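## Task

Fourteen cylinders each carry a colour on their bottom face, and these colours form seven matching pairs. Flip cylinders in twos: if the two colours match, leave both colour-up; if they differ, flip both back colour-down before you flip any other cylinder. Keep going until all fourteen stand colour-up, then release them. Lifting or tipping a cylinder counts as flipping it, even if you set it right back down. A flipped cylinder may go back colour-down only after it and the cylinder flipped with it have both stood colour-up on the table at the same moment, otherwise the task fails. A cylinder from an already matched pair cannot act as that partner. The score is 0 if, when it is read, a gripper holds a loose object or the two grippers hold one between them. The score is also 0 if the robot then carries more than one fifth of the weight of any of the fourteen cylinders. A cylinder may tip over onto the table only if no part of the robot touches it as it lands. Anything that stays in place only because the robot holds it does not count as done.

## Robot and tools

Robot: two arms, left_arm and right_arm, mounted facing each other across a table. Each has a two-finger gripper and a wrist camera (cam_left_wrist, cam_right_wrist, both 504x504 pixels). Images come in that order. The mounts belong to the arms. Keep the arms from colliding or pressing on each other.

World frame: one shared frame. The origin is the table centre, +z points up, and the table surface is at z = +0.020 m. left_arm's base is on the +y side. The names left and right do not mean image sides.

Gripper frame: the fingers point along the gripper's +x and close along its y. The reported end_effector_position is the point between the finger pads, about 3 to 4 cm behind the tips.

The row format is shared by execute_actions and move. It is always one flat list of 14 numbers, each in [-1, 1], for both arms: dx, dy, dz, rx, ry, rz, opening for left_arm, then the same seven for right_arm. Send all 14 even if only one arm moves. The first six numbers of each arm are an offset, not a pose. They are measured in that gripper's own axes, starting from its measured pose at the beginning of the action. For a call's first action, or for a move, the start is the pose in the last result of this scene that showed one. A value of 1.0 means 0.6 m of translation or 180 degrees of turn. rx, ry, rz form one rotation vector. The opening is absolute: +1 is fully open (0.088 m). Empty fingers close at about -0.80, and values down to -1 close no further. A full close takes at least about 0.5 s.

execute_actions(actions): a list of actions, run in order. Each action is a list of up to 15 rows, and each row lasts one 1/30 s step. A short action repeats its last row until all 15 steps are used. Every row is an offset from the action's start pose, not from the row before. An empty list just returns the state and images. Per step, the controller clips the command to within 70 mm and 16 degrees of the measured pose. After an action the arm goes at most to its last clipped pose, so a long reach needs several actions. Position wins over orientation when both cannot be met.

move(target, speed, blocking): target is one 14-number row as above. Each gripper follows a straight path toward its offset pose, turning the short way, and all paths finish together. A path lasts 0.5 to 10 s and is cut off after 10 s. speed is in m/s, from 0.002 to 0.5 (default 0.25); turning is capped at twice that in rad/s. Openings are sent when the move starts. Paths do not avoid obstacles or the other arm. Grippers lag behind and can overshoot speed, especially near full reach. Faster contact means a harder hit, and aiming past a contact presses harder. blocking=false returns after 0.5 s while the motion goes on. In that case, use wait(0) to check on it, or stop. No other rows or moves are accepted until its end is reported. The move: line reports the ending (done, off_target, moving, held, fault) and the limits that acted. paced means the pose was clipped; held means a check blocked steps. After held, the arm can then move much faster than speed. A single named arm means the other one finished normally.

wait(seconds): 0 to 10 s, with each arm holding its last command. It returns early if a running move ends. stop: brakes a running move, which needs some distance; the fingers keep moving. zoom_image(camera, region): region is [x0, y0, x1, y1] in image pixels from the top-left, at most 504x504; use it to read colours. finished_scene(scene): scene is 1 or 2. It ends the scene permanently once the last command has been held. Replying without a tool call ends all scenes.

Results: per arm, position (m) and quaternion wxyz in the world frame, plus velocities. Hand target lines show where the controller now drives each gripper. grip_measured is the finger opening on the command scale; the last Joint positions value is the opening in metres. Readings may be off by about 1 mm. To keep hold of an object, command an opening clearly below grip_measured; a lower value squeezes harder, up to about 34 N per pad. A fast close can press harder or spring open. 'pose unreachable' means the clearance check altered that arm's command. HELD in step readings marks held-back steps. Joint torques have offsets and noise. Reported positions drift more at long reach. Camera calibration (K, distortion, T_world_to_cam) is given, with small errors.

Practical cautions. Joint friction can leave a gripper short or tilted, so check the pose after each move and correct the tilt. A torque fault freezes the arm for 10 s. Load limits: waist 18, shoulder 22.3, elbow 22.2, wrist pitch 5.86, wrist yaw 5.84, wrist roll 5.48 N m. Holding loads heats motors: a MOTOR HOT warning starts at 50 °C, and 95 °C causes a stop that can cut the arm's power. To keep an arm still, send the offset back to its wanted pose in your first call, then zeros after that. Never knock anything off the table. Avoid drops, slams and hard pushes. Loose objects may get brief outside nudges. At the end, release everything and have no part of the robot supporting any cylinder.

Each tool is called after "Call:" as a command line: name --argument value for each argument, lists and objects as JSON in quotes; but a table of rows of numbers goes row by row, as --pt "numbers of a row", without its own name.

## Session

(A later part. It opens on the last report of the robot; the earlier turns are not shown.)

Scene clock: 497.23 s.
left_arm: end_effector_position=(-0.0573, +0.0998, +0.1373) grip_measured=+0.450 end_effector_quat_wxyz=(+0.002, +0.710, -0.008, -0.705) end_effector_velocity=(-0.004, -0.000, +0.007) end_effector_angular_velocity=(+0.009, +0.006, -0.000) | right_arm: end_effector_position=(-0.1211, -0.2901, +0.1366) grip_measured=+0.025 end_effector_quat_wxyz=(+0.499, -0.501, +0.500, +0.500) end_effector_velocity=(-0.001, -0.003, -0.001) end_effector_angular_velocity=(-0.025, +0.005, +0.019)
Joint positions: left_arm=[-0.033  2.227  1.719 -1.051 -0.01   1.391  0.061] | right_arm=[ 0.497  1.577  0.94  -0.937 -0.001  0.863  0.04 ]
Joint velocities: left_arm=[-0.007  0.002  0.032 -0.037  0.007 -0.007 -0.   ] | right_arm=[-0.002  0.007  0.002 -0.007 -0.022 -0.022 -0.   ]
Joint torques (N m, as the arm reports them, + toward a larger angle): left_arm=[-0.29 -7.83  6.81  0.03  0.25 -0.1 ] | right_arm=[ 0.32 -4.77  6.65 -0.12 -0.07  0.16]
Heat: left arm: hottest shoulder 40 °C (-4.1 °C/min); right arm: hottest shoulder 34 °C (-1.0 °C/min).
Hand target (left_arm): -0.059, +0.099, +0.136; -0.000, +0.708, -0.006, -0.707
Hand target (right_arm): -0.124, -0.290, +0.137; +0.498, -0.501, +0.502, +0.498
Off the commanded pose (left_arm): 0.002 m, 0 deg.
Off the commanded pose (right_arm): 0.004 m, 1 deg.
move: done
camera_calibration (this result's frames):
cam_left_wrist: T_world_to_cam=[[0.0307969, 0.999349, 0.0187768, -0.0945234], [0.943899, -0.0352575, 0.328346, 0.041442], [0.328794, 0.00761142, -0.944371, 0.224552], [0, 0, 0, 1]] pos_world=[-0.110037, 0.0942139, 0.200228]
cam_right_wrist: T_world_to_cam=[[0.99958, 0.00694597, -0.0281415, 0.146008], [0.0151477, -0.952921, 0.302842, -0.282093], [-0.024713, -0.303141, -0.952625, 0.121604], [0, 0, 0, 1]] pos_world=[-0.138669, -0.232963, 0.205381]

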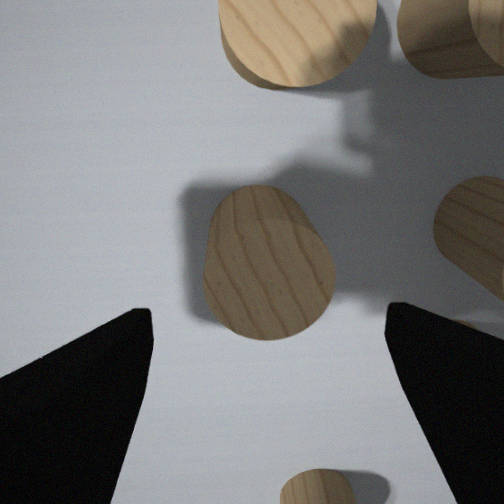

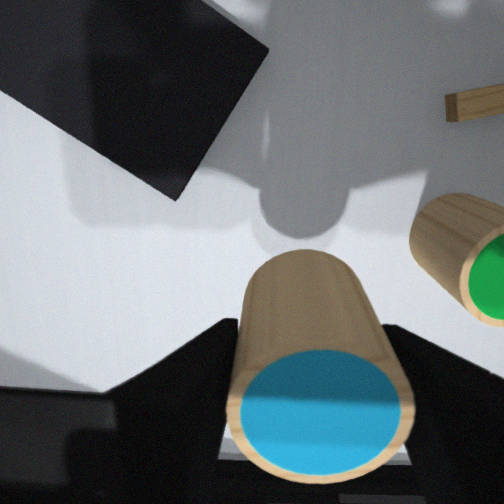

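Call:
move --target '[0.116,-0.007,0.006,0,-0.002,0,0.45,0.104,0,0,0,0,0,-0.35]' --speed 0.08

Call:
execute_actions --actions '[[[0,0,0,0,0,0,-0.35,0,0,0,0,0,0,0.4]],[[0,0,0,0,0,0,-0.35,0,0,0,0,0,0,0.4]]]'

Call:
move --target '[-0.14,0,0,-0.002,0,0,-0.35,-0.12,0,0,0,0,0,0.4]' --speed 0.2

Call:
move --target '[-0.138,0.105,-0.068,0,0,0.503,-0.35,-0.135,-0.175,0.285,0,-0.498,0,0.7]' --speed 0.4

Scene clock: 501.93 s.
left_arm: end_effector_position=(-0.0583, +0.1010, +0.0722) grip_measured=+0.450 end_effector_quat_wxyz=(+0.005, +0.709, -0.012, -0.705) end_effector_velocity=(+0.003, +0.005, -0.002) end_effector_angular_velocity=(+0.022, -0.026, +0.020) | right_arm: end_effector_position=(-0.1244, -0.2877, +0.0795) grip_measured=+0.024 end_effector_quat_wxyz=(+0.498, -0.495, +0.501, +0.506) end_effector_velocity=(-0.002, -0.001, +0.000) end_effector_angular_velocity=(-0.012, +0.020, +0.005)
Joint positions: left_arm=[-0.035  2.311  1.585 -0.822 -0.009  1.389  0.061] | right_arm=[ 0.497  1.697  0.808 -0.665 -0.003  0.863  0.04 ]
Joint velocities: left_arm=[-0.002  0.002 -0.002 -0.022 -0.022 -0.022 -0.   ] | right_arm=[-0.002 -0.002 -0.002  0.007 -0.022 -0.007  0.   ]
Joint torques (N m, as the arm reports them, + toward a larger angle): left_arm=[-0.25 -8.16  4.95  0.44  0.23 -0.04] | right_arm=[ 0.09 -5.    3.2   0.4   0.09 -0.01]
Heat: left arm: hottest shoulder 41 °C (-2.0 °C/min); right arm: hottest shoulder 34 °C (-1.0 °C/min).
Hand target (left_arm): -0.060, +0.103, +0.068; +0.001, +0.707, -0.008, -0.707
Hand target (right_arm): -0.121, -0.291, +0.075; +0.499, -0.501, +0.500, +0.500
Off the commanded pose (left_arm): 0.005 m, 1 deg.
Off the commanded pose (right_arm): 0.007 m, 1 deg.
move: done
camera_calibration (this result's frames):
cam_left_wrist: T_world_to_cam=[[0.0319805, 0.999454, 0.00828297, -0.0936157], [0.944656, -0.0329322, 0.326405, 0.0637527], [0.3265, -0.00261406, -0.945194, 0.164329], [0, 0, 0, 1]] pos_world=[-0.110884, 0.0960937, 0.135289]
cam_right_wrist: T_world_to_cam=[[0.999047, 0.00735415, -0.0430236, 0.148915], [0.0196074, -0.956265, 0.291844, -0.261934], [-0.0389957, -0.292409, -0.955498, 0.0693813], [0, 0, 0, 1]] pos_world=[-0.140932, -0.231286, 0.149144]

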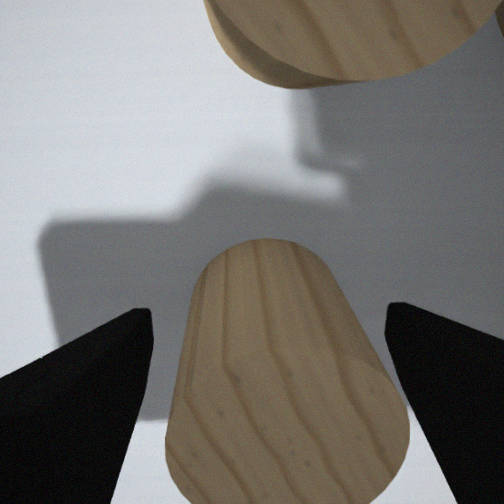

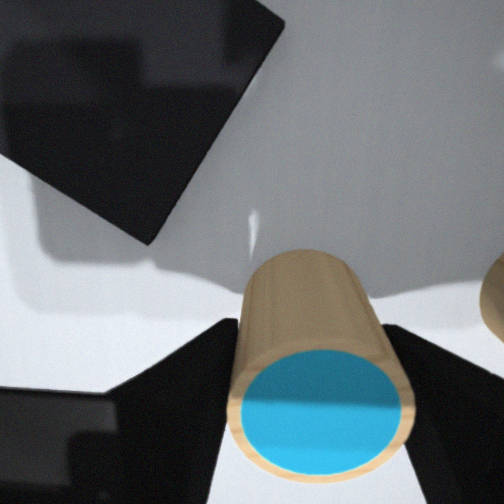

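Scene clock: 502.93 s.
left_arm: end_effector_position=(-0.0583, +0.1008, +0.0722) grip_measured=+0.034 end_effector_quat_wxyz=(+0.005, +0.709, -0.013, -0.705) end_effector_velocity=(+0.001, +0.004, -0.001) end_effector_angular_velocity=(+0.011, -0.009, +0.005) | right_arm: end_effector_position=(-0.1245, -0.2877, +0.0795) grip_measured=+0.400 end_effector_quat_wxyz=(+0.498, -0.495, +0.501, +0.506) end_effector_velocity=(+0.002, -0.006, +0.000) end_effector_angular_velocity=(-0.031, -0.003, +0.020)
Joint positions: left_arm=[-0.035  2.311  1.585 -0.821 -0.009  1.389  0.041] | right_arm=[ 0.497  1.697  0.808 -0.665 -0.003  0.863  0.059]
Joint velocities: left_arm=[-0.002 -0.002 -0.007 -0.007 -0.007 -0.007 -0.   ] | right_arm=[-0.002 -0.002 -0.002 -0.022 -0.022 -0.022 -0.   ]
Joint torques (N m, as the arm reports them, + toward a larger angle): left_arm=[-0.08 -8.9   5.45  0.25  0.03  0.02] | right_arm=[ 0.07 -6.19  4.54  0.14  0.04 -0.01]
Heat: left arm: hottest shoulder 41 °C (-2.0 °C/min); right arm: hottest shoulder 34 °C (-1.0 °C/min).
Hand target (left_arm): -0.058, +0.101, +0.072; +0.005, +0.709, -0.013, -0.705
Hand target (right_arm): -0.125, -0.288, +0.080; +0.498, -0.495, +0.501, +0.506
Off the commanded pose (left_arm): 0.000 m, 0 deg.
Off the commanded pose (right_arm): 0.000 m, 0 deg.
Step readings (end_effector_position; steps 1 to 15: 1st action; 16 to 30: 2nd action):
0: left_arm (-0.0583, +0.1010, +0.0722) | right_arm (-0.1244, -0.2877, +0.0795)
1: left_arm (-0.0583, +0.1010, +0.0722) | right_arm (-0.1245, -0.2876, +0.0795)
2: left_arm (-0.0583, +0.1010, +0.0722) | right_arm (-0.1245, -0.2876, +0.0795)
4: left_arm (-0.0583, +0.1008, +0.0722) | right_arm (-0.1245, -0.2877, +0.0795)
8: left_arm (-0.0583, +0.1008, +0.0722) | right_arm (-0.1245, -0.2877, +0.0795)
15: left_arm (-0.0583, +0.1008, +0.0722) | right_arm (-0.1245, -0.2877, +0.0795)
16: left_arm (-0.0583, +0.1008, +0.0722) | right_arm (-0.1245, -0.2877, +0.0795)
17: left_arm (-0.0583, +0.1008, +0.0722) | right_arm (-0.1245, -0.2877, +0.0795)
19: left_arm (-0.0583, +0.1008, +0.0722) | right_arm (-0.1245, -0.2877, +0.0795)
23: left_arm (-0.0583, +0.1008, +0.0722) | right_arm (-0.1245, -0.2877, +0.0795)
30: end_effector_position above
camera_calibration (this result's frames):
cam_left_wrist: T_world_to_cam=[[0.0319817, 0.99946, 0.00752982, -0.0933976], [0.944704, -0.0326878, 0.326292, 0.0637624], [0.326362, -0.00332192, -0.945239, 0.164409], [0, 0, 0, 1]] pos_world=[-0.110907, 0.0959776, 0.135304]
cam_right_wrist: T_world_to_cam=[[0.999024, 0.00735857, -0.0435611, 0.149057], [0.0197703, -0.956252, 0.291874, -0.261901], [-0.0395076, -0.292451, -0.955464, 0.0693035], [0, 0, 0, 1]] pos_world=[-0.140996, -0.231273, 0.149152]

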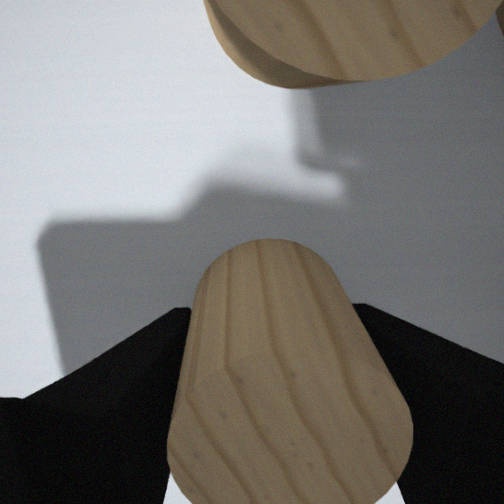

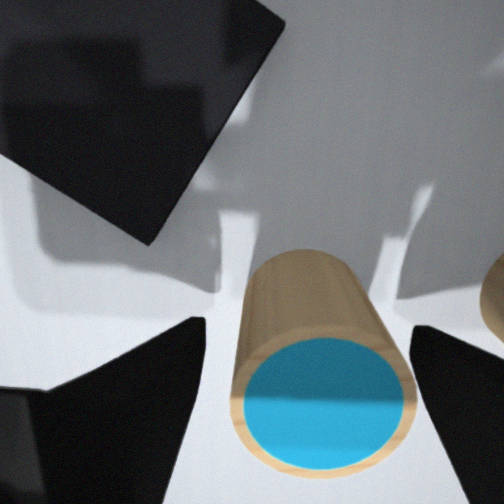

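Scene clock: 503.83 s.
left_arm: end_effector_position=(-0.0578, +0.1051, +0.1495) grip_measured=+0.033 end_effector_quat_wxyz=(+0.001, +0.710, -0.005, -0.704) end_effector_velocity=(+0.001, +0.002, +0.005) end_effector_angular_velocity=(+0.006, -0.009, +0.005) | right_arm: end_effector_position=(-0.1214, -0.2903, +0.1467) grip_measured=+0.400 end_effector_quat_wxyz=(+0.498, -0.500, +0.501, +0.501) end_effector_velocity=(+0.002, -0.001, +0.002) end_effector_angular_velocity=(-0.013, -0.005, +0.015)
Joint positions: left_arm=[-0.036  2.199  1.722 -1.087 -0.009  1.383  0.041] | right_arm=[ 0.497  1.56   0.966 -0.977 -0.003  0.863  0.059]
Joint velocities: left_arm=[-0.002 -0.007  0.007 -0.022 -0.007 -0.007 -0.   ] | right_arm=[-0.007 -0.002  0.007 -0.022 -0.007 -0.022 -0.   ]
Joint torques (N m, as the arm reports them, + toward a larger angle): left_arm=[-0.29 -9.76  6.91 -0.03  0.02 -0.09] | right_arm=[-0.04 -6.7   6.57 -0.06  0.03 -0.04]
Heat: left arm: hottest shoulder 41 °C (-2.0 °C/min); right arm: hottest shoulder 34 °C (-1.0 °C/min).
Hand target (left_arm): -0.059, +0.103, +0.156; +0.007, +0.709, -0.010, -0.705
Hand target (right_arm): -0.124, -0.288, +0.151; +0.498, -0.495, +0.501, +0.506
Off the commanded pose (left_arm): 0.007 m, 1 deg.
Off the commanded pose (right_arm): 0.006 m, 1 deg.
move: done
camera_calibration (this result's frames):
cam_left_wrist: T_world_to_cam=[[0.0269804, 0.999364, 0.0232994, -0.100879], [0.943894, -0.0331434, 0.328581, 0.0378451], [0.329144, 0.013127, -0.944188, 0.235664], [0, 0, 0, 1]] pos_world=[-0.110567, 0.0989757, 0.212426]
cam_right_wrist: T_world_to_cam=[[0.999481, 0.00696899, -0.031446, 0.147072], [0.016148, -0.953168, 0.302011, -0.285144], [-0.0278686, -0.302362, -0.952786, 0.131038], [0, 0, 0, 1]] pos_world=[-0.138739, -0.233194, 0.215592]

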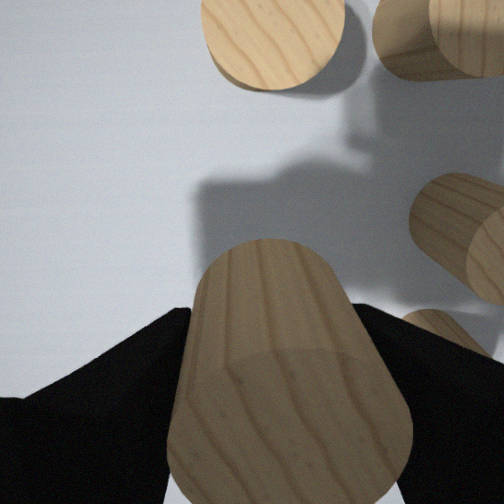

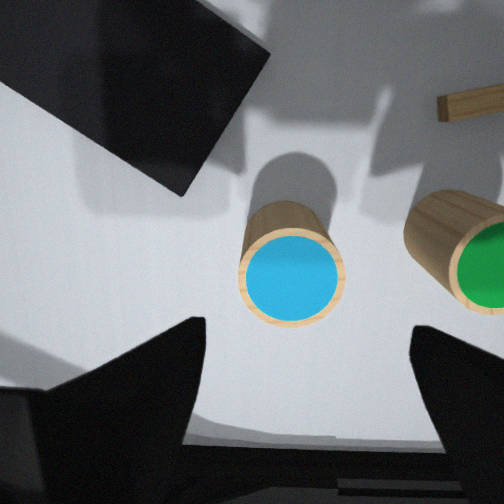

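Scene clock: 506.50 s.
left_arm: end_effector_position=(-0.0186, +0.0437, +0.2361) grip_measured=+0.033 end_effector_quat_wxyz=(+0.500, +0.495, -0.510, -0.495) end_effector_velocity=(-0.002, +0.002, -0.003) end_effector_angular_velocity=(+0.012, +0.006, -0.000) | right_arm: end_effector_position=(-0.0190, -0.1171, +0.2342) grip_measured=+0.700 end_effector_quat_wxyz=(+0.704, +0.011, +0.005, +0.710) end_effector_velocity=(-0.002, -0.000, -0.002) end_effector_angular_velocity=(+0.007, -0.004, +0.019)
Joint positions: left_arm=[ 0.037  2.021  0.729  1.313 -0.11   1.582  0.041] | right_arm=[0.08  1.556 0.257 1.309 0.44  0.019 0.073]
Joint velocities: left_arm=[-0.007 -0.002 -0.007 -0.007 -0.007 -0.007 -0.   ] | right_arm=[-0.002  0.022 -0.007  0.037 -0.022 -0.007 -0.   ]
Joint torques (N m, as the arm reports them, + toward a larger angle): left_arm=[ 0.3  -6.29  4.81  2.14  0.19  0.05] | right_arm=[-0.16 -3.76  3.    1.95 -0.15 -0.2 ]
Heat: left arm: hottest shoulder 42 °C (+0.0 °C/min); right arm: hottest shoulder 34 °C (+0.0 °C/min).
Hand target (left_arm): -0.018, +0.043, +0.234; +0.498, +0.495, -0.511, -0.495
Hand target (right_arm): -0.018, -0.119, +0.228; +0.704, +0.000, +0.006, +0.710
Off the commanded pose (left_arm): 0.003 m, 0 deg.
Off the commanded pose (right_arm): 0.008 m, 2 deg.
move: done
camera_calibration (this result's frames):
cam_left_wrist: T_world_to_cam=[[0.0311557, 0.0118552, -0.999444, 0.242105], [0.949107, 0.313188, 0.0333015, 0.0250586], [0.313409, -0.949617, -0.00149432, 0.124523], [0, 0, 0, 1]] pos_world=[-0.0703528, 0.107531, 0.241322]
cam_right_wrist: T_world_to_cam=[[0.999137, 0.0376363, -0.0175856, 0.046577], [-0.00582748, -0.292154, -0.956354, 0.22357], [-0.0411314, 0.95563, -0.291682, 0.261864], [0, 0, 0, 1]] pos_world=[-0.0344631, -0.186682, 0.291012]

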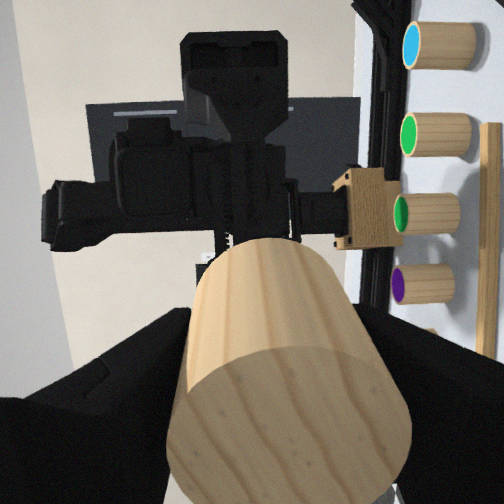

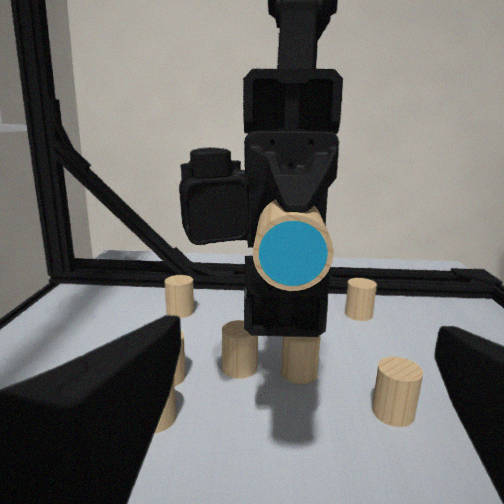

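Call:
move --target '[0,0,0,0,0,0,-0.35,0.199,-0.003,-0.002,-0.005,0.002,0,0.7]' --speed 0.12

Call:
execute_actions --actions '[[[0,0,0,0,0,0,-0.35,0,0,0,0,0,0,-0.35]],[[0,0,0,0,0,0,-0.35,0,0,0,0,0,0,-0.35]],[[0,0,0,0,0,0,0.6,0,0,0,0,0,0,-0.35]]]'

Call:
move --target '[-0.08,0,0,-0.004,0,0,0.6,-0.15,0,0,-0.004,0,0,-0.35]' --speed 0.2

Call:
move --target '[-0.385,-0.158,0.195,0,0,-0.498,0.45,-0.305,-0.46,-0.15,0,0.503,0,-0.35]' --speed 0.4

Scene clock: 512.30 s.
left_arm: end_effector_position=(-0.0186, +0.0438, +0.2358) grip_measured=+0.033 end_effector_quat_wxyz=(+0.500, +0.495, -0.510, -0.495) end_effector_velocity=(-0.000, +0.001, -0.004) end_effector_angular_velocity=(+0.022, +0.019, +0.004) | right_arm: end_effector_position=(-0.0184, -0.0010, +0.2367) grip_measured=+0.700 end_effector_quat_wxyz=(+0.704, +0.008, +0.002, +0.710) end_effector_velocity=(-0.000, +0.002, +0.000) end_effector_angular_velocity=(-0.002, -0.023, +0.005)
Joint positions: left_arm=[ 0.037  2.022  0.728  1.313 -0.11   1.583  0.041] | right_arm=[-0.082  1.882  0.695  1.195  0.279  0.012  0.073]
Joint velocities: left_arm=[-0.002 -0.002 -0.002 -0.022 -0.007 -0.022 -0.   ] | right_arm=[-0.002  0.002  0.007 -0.007 -0.007 -0.022  0.   ]
Joint torques (N m, as the arm reports them, + toward a larger angle): left_arm=[-0.02 -6.93  4.77  1.66 -0.01 -0.02] | right_arm=[-0.17 -6.54  6.    1.56 -0.12 -0.19]
Heat: left arm: hottest shoulder 42 °C (+0.0 °C/min); right arm: hottest shoulder 33 °C (-1.0 °C/min).
Hand target (left_arm): -0.019, +0.044, +0.236; +0.500, +0.495, -0.510, -0.495
Hand target (right_arm): -0.018, +0.002, +0.234; +0.704, +0.003, +0.001, +0.710
Off the commanded pose (left_arm): 0.000 m, 0 deg.
Off the commanded pose (right_arm): 0.004 m, 1 deg.
move: done
camera_calibration (this result's frames):
cam_left_wrist: T_world_to_cam=[[0.0315822, 0.0122305, -0.999426, 0.241778], [0.94909, 0.313183, 0.0338242, 0.0249169], [0.313417, -0.949614, -0.0017169, 0.124636], [0, 0, 0, 1]] pos_world=[-0.0703474, 0.107596, 0.24101]
cam_right_wrist: T_world_to_cam=[[0.999267, 0.0371882, -0.00908226, 0.0396845], [0.00218498, -0.292271, -0.956333, 0.260076], [-0.0382188, 0.955612, -0.292138, 0.151762], [0, 0, 0, 1]] pos_world=[-0.0344235, -0.0704889, 0.293415]

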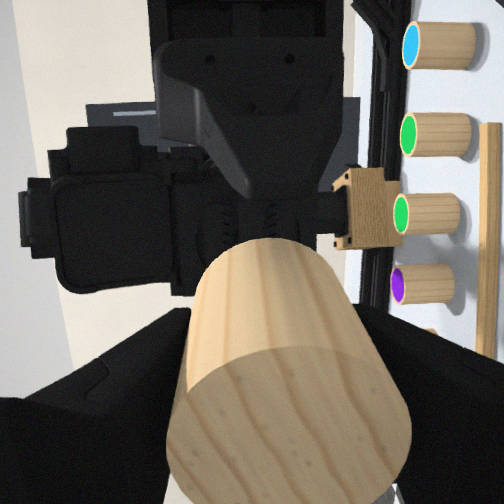

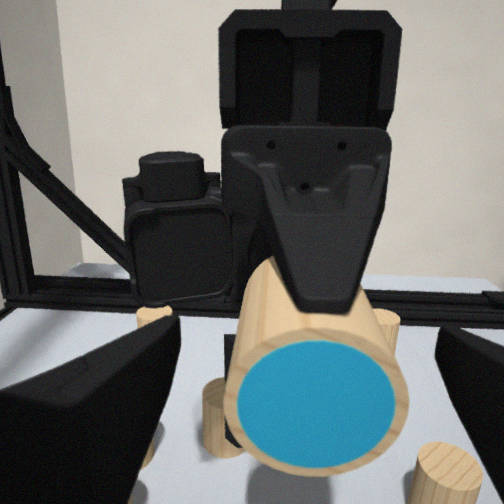

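Scene clock: 513.80 s.
left_arm: end_effector_position=(-0.0183, +0.0438, +0.2358) grip_measured=+0.592 end_effector_quat_wxyz=(+0.501, +0.495, -0.509, -0.495) end_effector_velocity=(+0.000, +0.001, +0.002) end_effector_angular_velocity=(-0.007, -0.006, +0.005) | right_arm: end_effector_position=(-0.0185, -0.0010, +0.2367) grip_measured=+0.027 end_effector_quat_wxyz=(+0.704, +0.008, +0.002, +0.710) end_effector_velocity=(-0.005, +0.000, +0.000) end_effector_angular_velocity=(-0.002, -0.008, +0.024)
Joint positions: left_arm=[ 0.038  2.022  0.728  1.313 -0.111  1.583  0.068] | right_arm=[-0.082  1.882  0.695  1.195  0.278  0.012  0.04 ]
Joint velocities: left_arm=[-0.002 -0.002 -0.002  0.007 -0.007  0.007  0.004] | right_arm=[ 0.002 -0.002  0.002 -0.007 -0.022 -0.007 -0.   ]
Joint torques (N m, as the arm reports them, + toward a larger angle): left_arm=[ 0.   -6.91  4.82  1.73 -0.01 -0.04] | right_arm=[ 0.05 -7.88  4.82  1.83  0.01  0.  ]
Heat: left arm: hottest shoulder 42 °C (+1.0 °C/min); right arm: hottest shoulder 34 °C (+0.0 °C/min).
Hand target (left_arm): -0.018, +0.044, +0.236; +0.500, +0.495, -0.509, -0.495
Hand target (right_arm): -0.019, -0.001, +0.237; +0.704, +0.008, +0.002, +0.710
Off the commanded pose (left_arm): 0.000 m, 0 deg.
Off the commanded pose (right_arm): 0.000 m, 0 deg.
Step readings (end_effector_position; steps 1 to 15: 1st action; 16 to 30: 2nd action; 31 to 45: 3rd action):
0: left_arm (-0.0186, +0.0438, +0.2358) | right_arm (-0.0184, -0.0010, +0.2367)
1: left_arm (-0.0186, +0.0438, +0.2358) | right_arm (-0.0184, -0.0010, +0.2367)
2: left_arm (-0.0186, +0.0438, +0.2358) | right_arm (-0.0184, -0.0010, +0.2367)
4: left_arm (-0.0186, +0.0438, +0.2358) | right_arm (-0.0184, -0.0010, +0.2367)
8: left_arm (-0.0183, +0.0438, +0.2358) | right_arm (-0.0185, -0.0010, +0.2367)
15: left_arm (-0.0183, +0.0438, +0.2358) | right_arm (-0.0185, -0.0010, +0.2367)
16: left_arm (-0.0183, +0.0438, +0.2358) | right_arm (-0.0185, -0.0010, +0.2367)
17: left_arm (-0.0183, +0.0438, +0.2358) | right_arm (-0.0185, -0.0010, +0.2367)
19: left_arm (-0.0183, +0.0438, +0.2358) | right_arm (-0.0185, -0.0010, +0.2367)
23: left_arm (-0.0183, +0.0438, +0.2358) | right_arm (-0.0185, -0.0010, +0.2367)
30: left_arm (-0.0183, +0.0438, +0.2358) | right_arm (-0.0185, -0.0010, +0.2367)
31: left_arm (-0.0183, +0.0438, +0.2358) | right_arm (-0.0185, -0.0010, +0.2367)
32: left_arm (-0.0183, +0.0438, +0.2358) | right_arm (-0.0185, -0.0010, +0.2367)
34: left_arm (-0.0183, +0.0438, +0.2358) | right_arm (-0.0185, -0.0010, +0.2367)
38: left_arm (-0.0183, +0.0438, +0.2358) | right_arm (-0.0185, -0.0010, +0.2367)
45: end_effector_position above
camera_calibration (this result's frames):
cam_left_wrist: T_world_to_cam=[[0.0315531, 0.0122685, -0.999427, 0.241766], [0.948732, 0.314268, 0.0338104, 0.0245901], [0.314503, -0.949255, -0.00172336, 0.124534], [0, 0, 0, 1]] pos_world=[-0.0701241, 0.10752, 0.241011]
cam_right_wrist: T_world_to_cam=[[0.999238, 0.0379506, -0.00907576, 0.0397979], [0.00241411, -0.292268, -0.956333, 0.26008], [-0.038946, 0.955583, -0.292137, 0.151745], [0, 0, 0, 1]] pos_world=[-0.0344856, -0.0705022, 0.293415]

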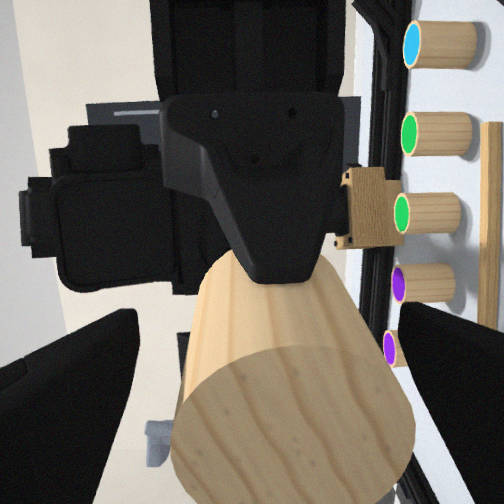

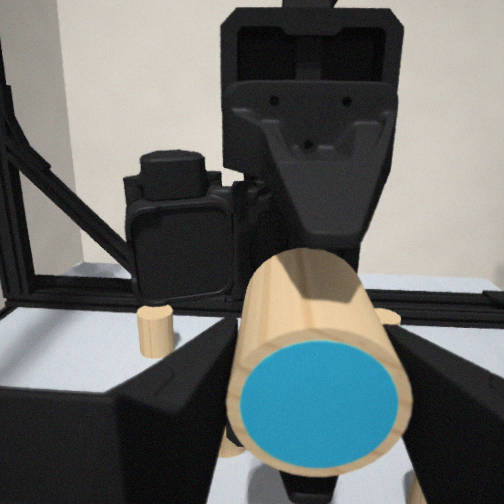

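Scene clock: 514.77 s.
left_arm: end_effector_position=(-0.0182, +0.0900, +0.2311) grip_measured=+0.600 end_effector_quat_wxyz=(+0.499, +0.495, -0.506, -0.500) end_effector_velocity=(+0.000, +0.002, -0.003) end_effector_angular_velocity=(+0.012, +0.006, +0.005) | right_arm: end_effector_position=(-0.0182, -0.0879, +0.2355) grip_measured=+0.027 end_effector_quat_wxyz=(+0.704, +0.005, +0.001, +0.710) end_effector_velocity=(+0.001, -0.003, -0.001) end_effector_angular_velocity=(-0.007, -0.025, +0.005)
Joint positions: left_arm=[ 0.021  1.931  0.531  1.41  -0.124  1.574  0.068] | right_arm=[0.022 1.64  0.36  1.287 0.38  0.006 0.04 ]
Joint velocities: left_arm=[-0.002 -0.002 -0.007 -0.007 -0.007 -0.007 -0.   ] | right_arm=[-0.002 -0.012 -0.012 -0.007 -0.007 -0.022  0.001]
Joint torques (N m, as the arm reports them, + toward a larger angle): left_arm=[-0.3  -7.09  3.82  2.01 -0.2  -0.14] | right_arm=[ 0.34 -6.62  3.15  1.98  0.12 -0.18]
Heat: left arm: hottest shoulder 42 °C (+1.0 °C/min); right arm: hottest shoulder 34 °C (+0.0 °C/min).
Hand target (left_arm): -0.018, +0.092, +0.235; +0.504, +0.492, -0.506, -0.498
Hand target (right_arm): -0.018, -0.091, +0.236; +0.704, +0.004, -0.002, +0.710
Off the commanded pose (left_arm): 0.004 m, 1 deg.
Off the commanded pose (right_arm): 0.003 m, 0 deg.
move: done
camera_calibration (this result's frames):
cam_left_wrist: T_world_to_cam=[[0.0239169, 0.0221035, -0.99947, 0.23547], [0.950209, 0.310206, 0.0295984, 0.011486], [0.310695, -0.950412, -0.0135838, 0.171196], [0, 0, 0, 1]] pos_world=[-0.0697355, 0.153939, 0.237331]
cam_right_wrist: T_world_to_cam=[[0.999247, 0.0386585, -0.00317923, 0.0413866], [0.00834052, -0.294183, -0.955713, 0.233305], [-0.0378817, 0.954967, -0.294284, 0.234977], [0, 0, 0, 1]] pos_world=[-0.0344, -0.157361, 0.292254]

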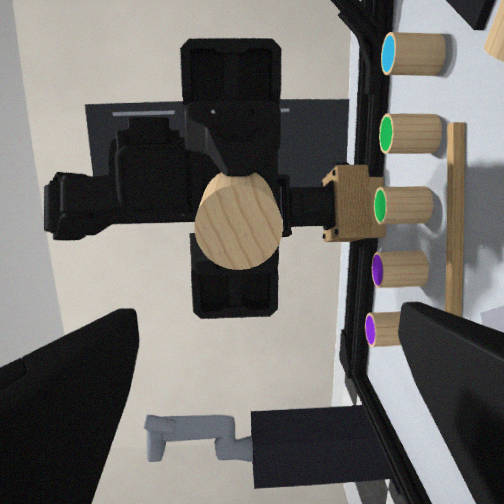

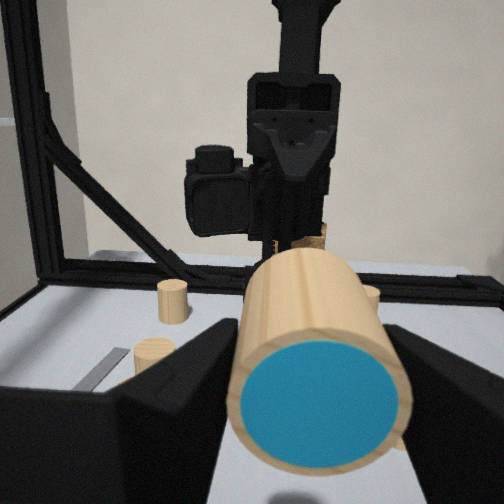

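Scene clock: 517.27 s.
left_arm: end_effector_position=(-0.1312, +0.3213, +0.1329) grip_measured=+0.450 end_effector_quat_wxyz=(+0.004, +0.707, -0.008, -0.708) end_effector_velocity=(-0.000, +0.006, -0.001) end_effector_angular_velocity=(+0.026, -0.011, -0.005) | right_arm: end_effector_position=(+0.2569, -0.2681, +0.1448) grip_measured=+0.025 end_effector_quat_wxyz=(+0.502, -0.501, +0.499, +0.498) end_effector_velocity=(-0.001, -0.004, -0.001) end_effector_angular_velocity=(-0.014, +0.024, -0.020)
Joint positions: left_arm=[-0.506  1.604  0.842 -0.795 -0.008  0.914  0.061] | right_arm=[-1.146  1.592  0.99  -0.965  0.005 -0.776  0.04 ]
Joint velocities: left_arm=[-0.012  0.007  0.002 -0.022  0.007 -0.007 -0.   ] | right_arm=[-0.012  0.012  0.007 -0.022 -0.007  0.007 -0.   ]
Joint torques (N m, as the arm reports them, + toward a larger angle): left_arm=[-0.2  -4.04  6.35  0.05  0.23 -0.09] | right_arm=[-0.2  -5.13  6.75 -0.13  0.07 -0.17]
Heat: left arm: hottest shoulder 42 °C (+1.0 °C/min); right arm: hottest shoulder 34 °C (+0.0 °C/min).
Hand target (left_arm): -0.134, +0.321, +0.133; +0.002, +0.705, -0.005, -0.709
Hand target (right_arm): +0.260, -0.267, +0.145; +0.500, -0.504, +0.499, +0.497
Off the commanded pose (left_arm): 0.001 m, 0 deg.
Off the commanded pose (right_arm): 0.003 m, 1 deg.
move: done
camera_calibration (this result's frames):
cam_left_wrist: T_world_to_cam=[[0.0272073, 0.999492, 0.01659, -0.313736], [0.946848, -0.0310887, 0.320174, 0.120607], [0.320527, 0.00699714, -0.947213, 0.24255], [0, 0, 0, 1]] pos_world=[-0.183405, 0.315629, 0.196336]
cam_right_wrist: T_world_to_cam=[[0.999747, 0.00318729, -0.0222847, -0.233617], [0.00974523, -0.953637, 0.3008, -0.267795], [-0.0202928, -0.300941, -0.953427, 0.144986], [0, 0, 0, 1]] pos_world=[0.23911, -0.211002, 0.21358]

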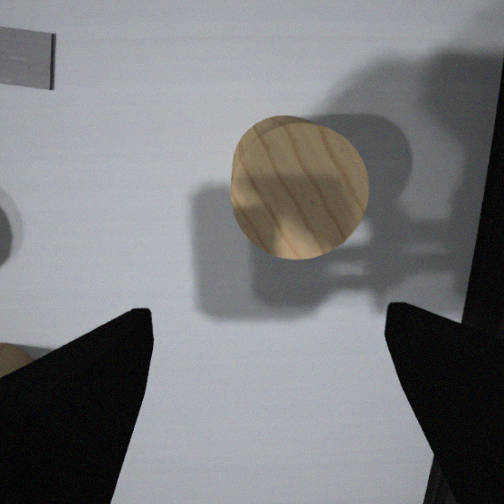

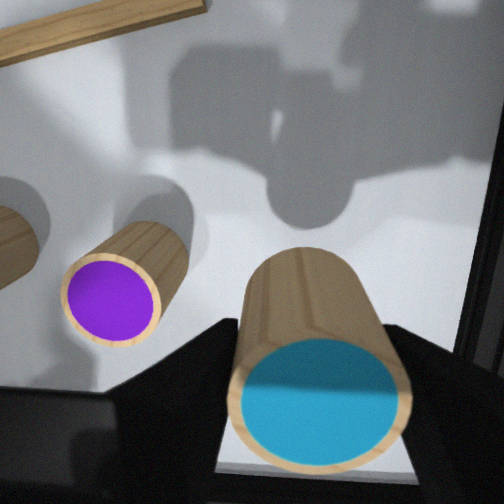

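Call:
move --target '[-0.005,-0.024,0.05,0,0,0,0.45,0.113,0,0,0,0,0,-0.35]' --speed 0.08

Call:
execute_actions --actions '[[[0,0,0,0,0,0,0.45,0,0,0,0,0,0,0.4]],[[0,0,0,0,0,0,0.45,0,0,0,0,0,0,0.4]]]'

Call:
move --target '[0,0,0,0,0,0,0.45,-0.12,0,0,0,0,0,0.4]' --speed 0.2

Scene clock: 521.50 s.
left_arm: end_effector_position=(-0.1592, +0.3373, +0.1350) grip_measured=+0.450 end_effector_quat_wxyz=(+0.002, +0.706, -0.007, -0.708) end_effector_velocity=(+0.001, +0.002, +0.000) end_effector_angular_velocity=(+0.000, -0.010, +0.000) | right_arm: end_effector_position=(+0.2602, -0.2650, +0.0822) grip_measured=+0.024 end_effector_quat_wxyz=(+0.508, -0.502, +0.492, +0.498) end_effector_velocity=(-0.002, -0.002, -0.001) end_effector_angular_velocity=(-0.004, +0.014, +0.005)
Joint positions: left_arm=[-0.63   1.625  0.873 -0.808 -0.008  0.791  0.061] | right_arm=[-1.146  1.717  0.845 -0.675  0.006 -0.777  0.04 ]
Joint velocities: left_arm=[-0.007 -0.002 -0.002 -0.007 -0.007 -0.007 -0.   ] | right_arm=[-0.002  0.002 -0.002 -0.007 -0.007 -0.007 -0.   ]
Joint torques (N m, as the arm reports them, + toward a larger angle): left_arm=[-0.27 -4.14  6.39  0.05 -0.01 -0.07] | right_arm=[ 0.03 -5.28  3.3   0.3  -0.08 -0.03]
Heat: left arm: hottest shoulder 41 °C (+1.0 °C/min); right arm: hottest shoulder 34 °C (+1.0 °C/min).
Hand target (left_arm): -0.161, +0.336, +0.136; +0.003, +0.706, -0.007, -0.708
Hand target (right_arm): +0.257, -0.268, +0.077; +0.502, -0.501, +0.499, +0.498
Off the commanded pose (left_arm): 0.002 m, 0 deg.
Off the commanded pose (right_arm): 0.007 m, 1 deg.
move: done
camera_calibration (this result's frames):
cam_left_wrist: T_world_to_cam=[[0.0283933, 0.999421, 0.018755, -0.329051], [0.947162, -0.0328961, 0.319063, 0.147732], [0.319495, 0.00870476, -0.947548, 0.252692], [0, 0, 0, 1]] pos_world=[-0.211317, 0.33152, 0.198473]
cam_right_wrist: T_world_to_cam=[[0.999957, 0.00412539, -0.00830186, -0.239343], [0.00634857, -0.957317, 0.28897, -0.245234], [-0.00675539, -0.28901, -0.957302, 0.0862612], [0, 0, 0, 1]] pos_world=[0.241473, -0.208849, 0.151456]

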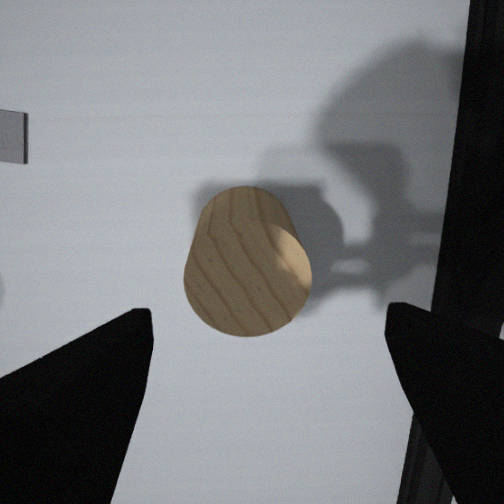

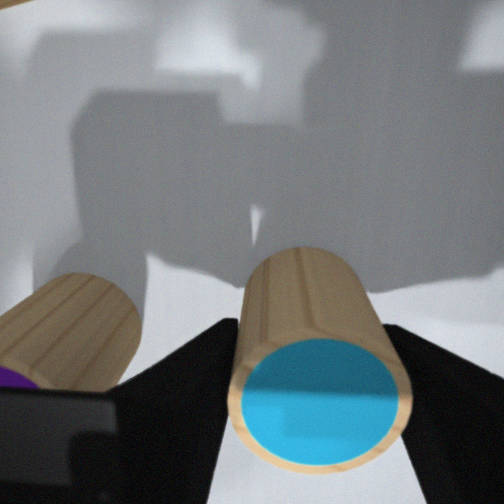

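Scene clock: 522.50 s.
left_arm: end_effector_position=(-0.1592, +0.3373, +0.1350) grip_measured=+0.450 end_effector_quat_wxyz=(+0.002, +0.706, -0.007, -0.708) end_effector_velocity=(+0.000, +0.003, +0.001) end_effector_angular_velocity=(+0.007, +0.004, +0.005) | right_arm: end_effector_position=(+0.2602, -0.2650, +0.0822) grip_measured=+0.400 end_effector_quat_wxyz=(+0.508, -0.502, +0.492, +0.498) end_effector_velocity=(-0.003, -0.006, +0.000) end_effector_angular_velocity=(-0.021, +0.010, +0.005)
Joint positions: left_arm=[-0.63   1.625  0.873 -0.808 -0.008  0.791  0.061] | right_arm=[-1.146  1.717  0.845 -0.675  0.006 -0.777  0.059]
Joint velocities: left_arm=[-0.002 -0.007 -0.002 -0.007  0.007 -0.007 -0.   ] | right_arm=[-0.002 -0.007 -0.007 -0.022  0.007 -0.007 -0.   ]
Joint torques (N m, as the arm reports them, + toward a larger angle): left_arm=[ 0.04 -4.81  5.29  0.27  0.04  0.02] | right_arm=[ 0.07 -6.38  4.61  0.14 -0.04 -0.01]
Heat: left arm: hottest shoulder 41 °C (+1.0 °C/min); right arm: hottest shoulder 34 °C (+1.0 °C/min).
Hand target (left_arm): -0.159, +0.337, +0.135; +0.002, +0.706, -0.007, -0.708
Hand target (right_arm): +0.260, -0.265, +0.082; +0.508, -0.502, +0.492, +0.498
Off the commanded pose (left_arm): 0.000 m, 0 deg.
Off the commanded pose (right_arm): 0.000 m, 0 deg.
Step readings (end_effector_position; steps 1 to 15: 1st action; 16 to 30: 2nd action):
0: left_arm (-0.1592, +0.3373, +0.1350) | right_arm (+0.2602, -0.2650, +0.0822)
1: left_arm (-0.1592, +0.3373, +0.1350) | right_arm (+0.2602, -0.2650, +0.0822)
2: left_arm (-0.1592, +0.3373, +0.1350) | right_arm (+0.2602, -0.2650, +0.0822)
4: left_arm (-0.1592, +0.3373, +0.1350) | right_arm (+0.2602, -0.2650, +0.0822)
8: left_arm (-0.1592, +0.3373, +0.1350) | right_arm (+0.2602, -0.2650, +0.0822)
15: left_arm (-0.1592, +0.3373, +0.1350) | right_arm (+0.2602, -0.2650, +0.0822)
16: left_arm (-0.1592, +0.3373, +0.1350) | right_arm (+0.2602, -0.2650, +0.0822)
17: left_arm (-0.1592, +0.3373, +0.1350) | right_arm (+0.2602, -0.2650, +0.0822)
19: left_arm (-0.1592, +0.3373, +0.1350) | right_arm (+0.2602, -0.2650, +0.0822)
23: left_arm (-0.1592, +0.3373, +0.1350) | right_arm (+0.2602, -0.2650, +0.0822)
30: end_effector_position above
camera_calibration (this result's frames):
cam_left_wrist: T_world_to_cam=[[0.0283933, 0.999421, 0.018755, -0.329051], [0.947162, -0.0328961, 0.319063, 0.147732], [0.319495, 0.00870476, -0.947548, 0.252692], [0, 0, 0, 1]] pos_world=[-0.211317, 0.33152, 0.198473]
cam_right_wrist: T_world_to_cam=[[0.999955, 0.00413648, -0.0085724, -0.239277], [0.00643549, -0.957394, 0.288712, -0.245217], [-0.00701291, -0.288754, -0.957378, 0.0864134], [0, 0, 0, 1]] pos_world=[0.24145, -0.208827, 0.151476]

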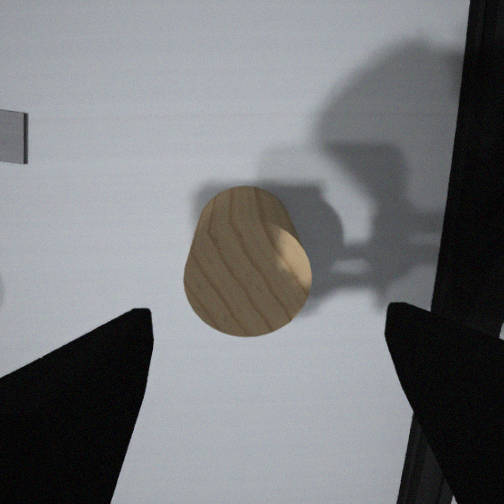

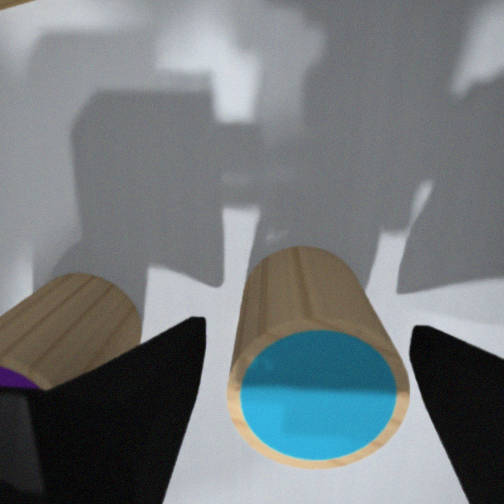

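Scene clock: 523.40 s.
left_arm: end_effector_position=(-0.1592, +0.3373, +0.1349) grip_measured=+0.450 end_effector_quat_wxyz=(+0.002, +0.706, -0.007, -0.708) end_effector_velocity=(-0.003, +0.001, +0.000) end_effector_angular_velocity=(+0.000, +0.011, +0.015) | right_arm: end_effector_position=(+0.2570, -0.2682, +0.1494) grip_measured=+0.400 end_effector_quat_wxyz=(+0.503, -0.502, +0.498, +0.498) end_effector_velocity=(-0.001, +0.002, +0.002) end_effector_angular_velocity=(+0.007, +0.003, +0.010)
Joint positions: left_arm=[-0.63   1.626  0.873 -0.808 -0.008  0.791  0.061] | right_arm=[-1.146  1.583  1.001 -0.981  0.006 -0.777  0.059]
Joint velocities: left_arm=[-0.007 -0.002 -0.002  0.007  0.007 -0.022 -0.   ] | right_arm=[ 0.002 -0.002  0.007 -0.007 -0.007 -0.007 -0.   ]
Joint torques (N m, as the arm reports them, + toward a larger angle): left_arm=[ 0.05 -4.79  5.42  0.29  0.02  0.02] | right_arm=[ 0.17 -6.9   6.77 -0.06 -0.04  0.03]
Heat: left arm: hottest shoulder 41 °C (+1.0 °C/min); right arm: hottest shoulder 34 °C (+1.0 °C/min).
Hand target (left_arm): -0.159, +0.337, +0.135; +0.002, +0.706, -0.007, -0.708
Hand target (right_arm): +0.259, -0.266, +0.154; +0.508, -0.502, +0.492, +0.498
Off the commanded pose (left_arm): 0.000 m, 0 deg.
Off the commanded pose (right_arm): 0.006 m, 1 deg.
move: done
camera_calibration (this result's frames):
cam_left_wrist: T_world_to_cam=[[0.0283882, 0.999416, 0.0190319, -0.329107], [0.947076, -0.0329821, 0.31931, 0.147723], [0.319751, 0.00896002, -0.947459, 0.252542], [0, 0, 0, 1]] pos_world=[-0.211313, 0.331524, 0.198367]
cam_right_wrist: T_world_to_cam=[[0.999795, 0.00397422, -0.0198627, -0.233848], [0.00974299, -0.954038, 0.299529, -0.269211], [-0.0177593, -0.299661, -0.953881, 0.149055], [0, 0, 0, 1]] pos_world=[0.23907, -0.211242, 0.218172]

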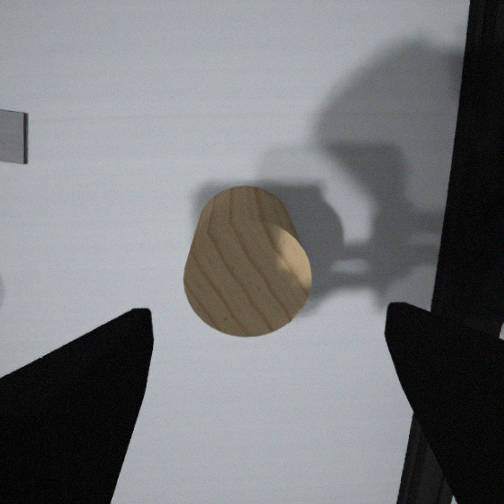

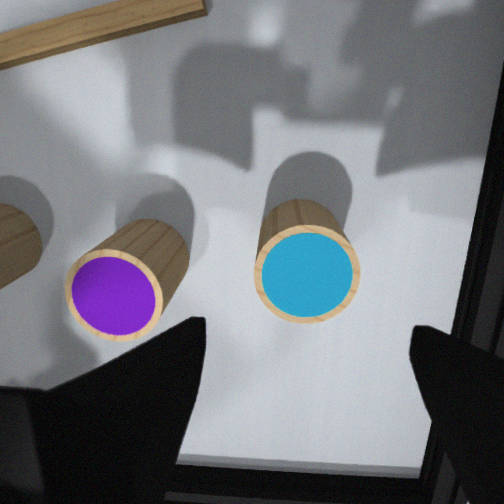

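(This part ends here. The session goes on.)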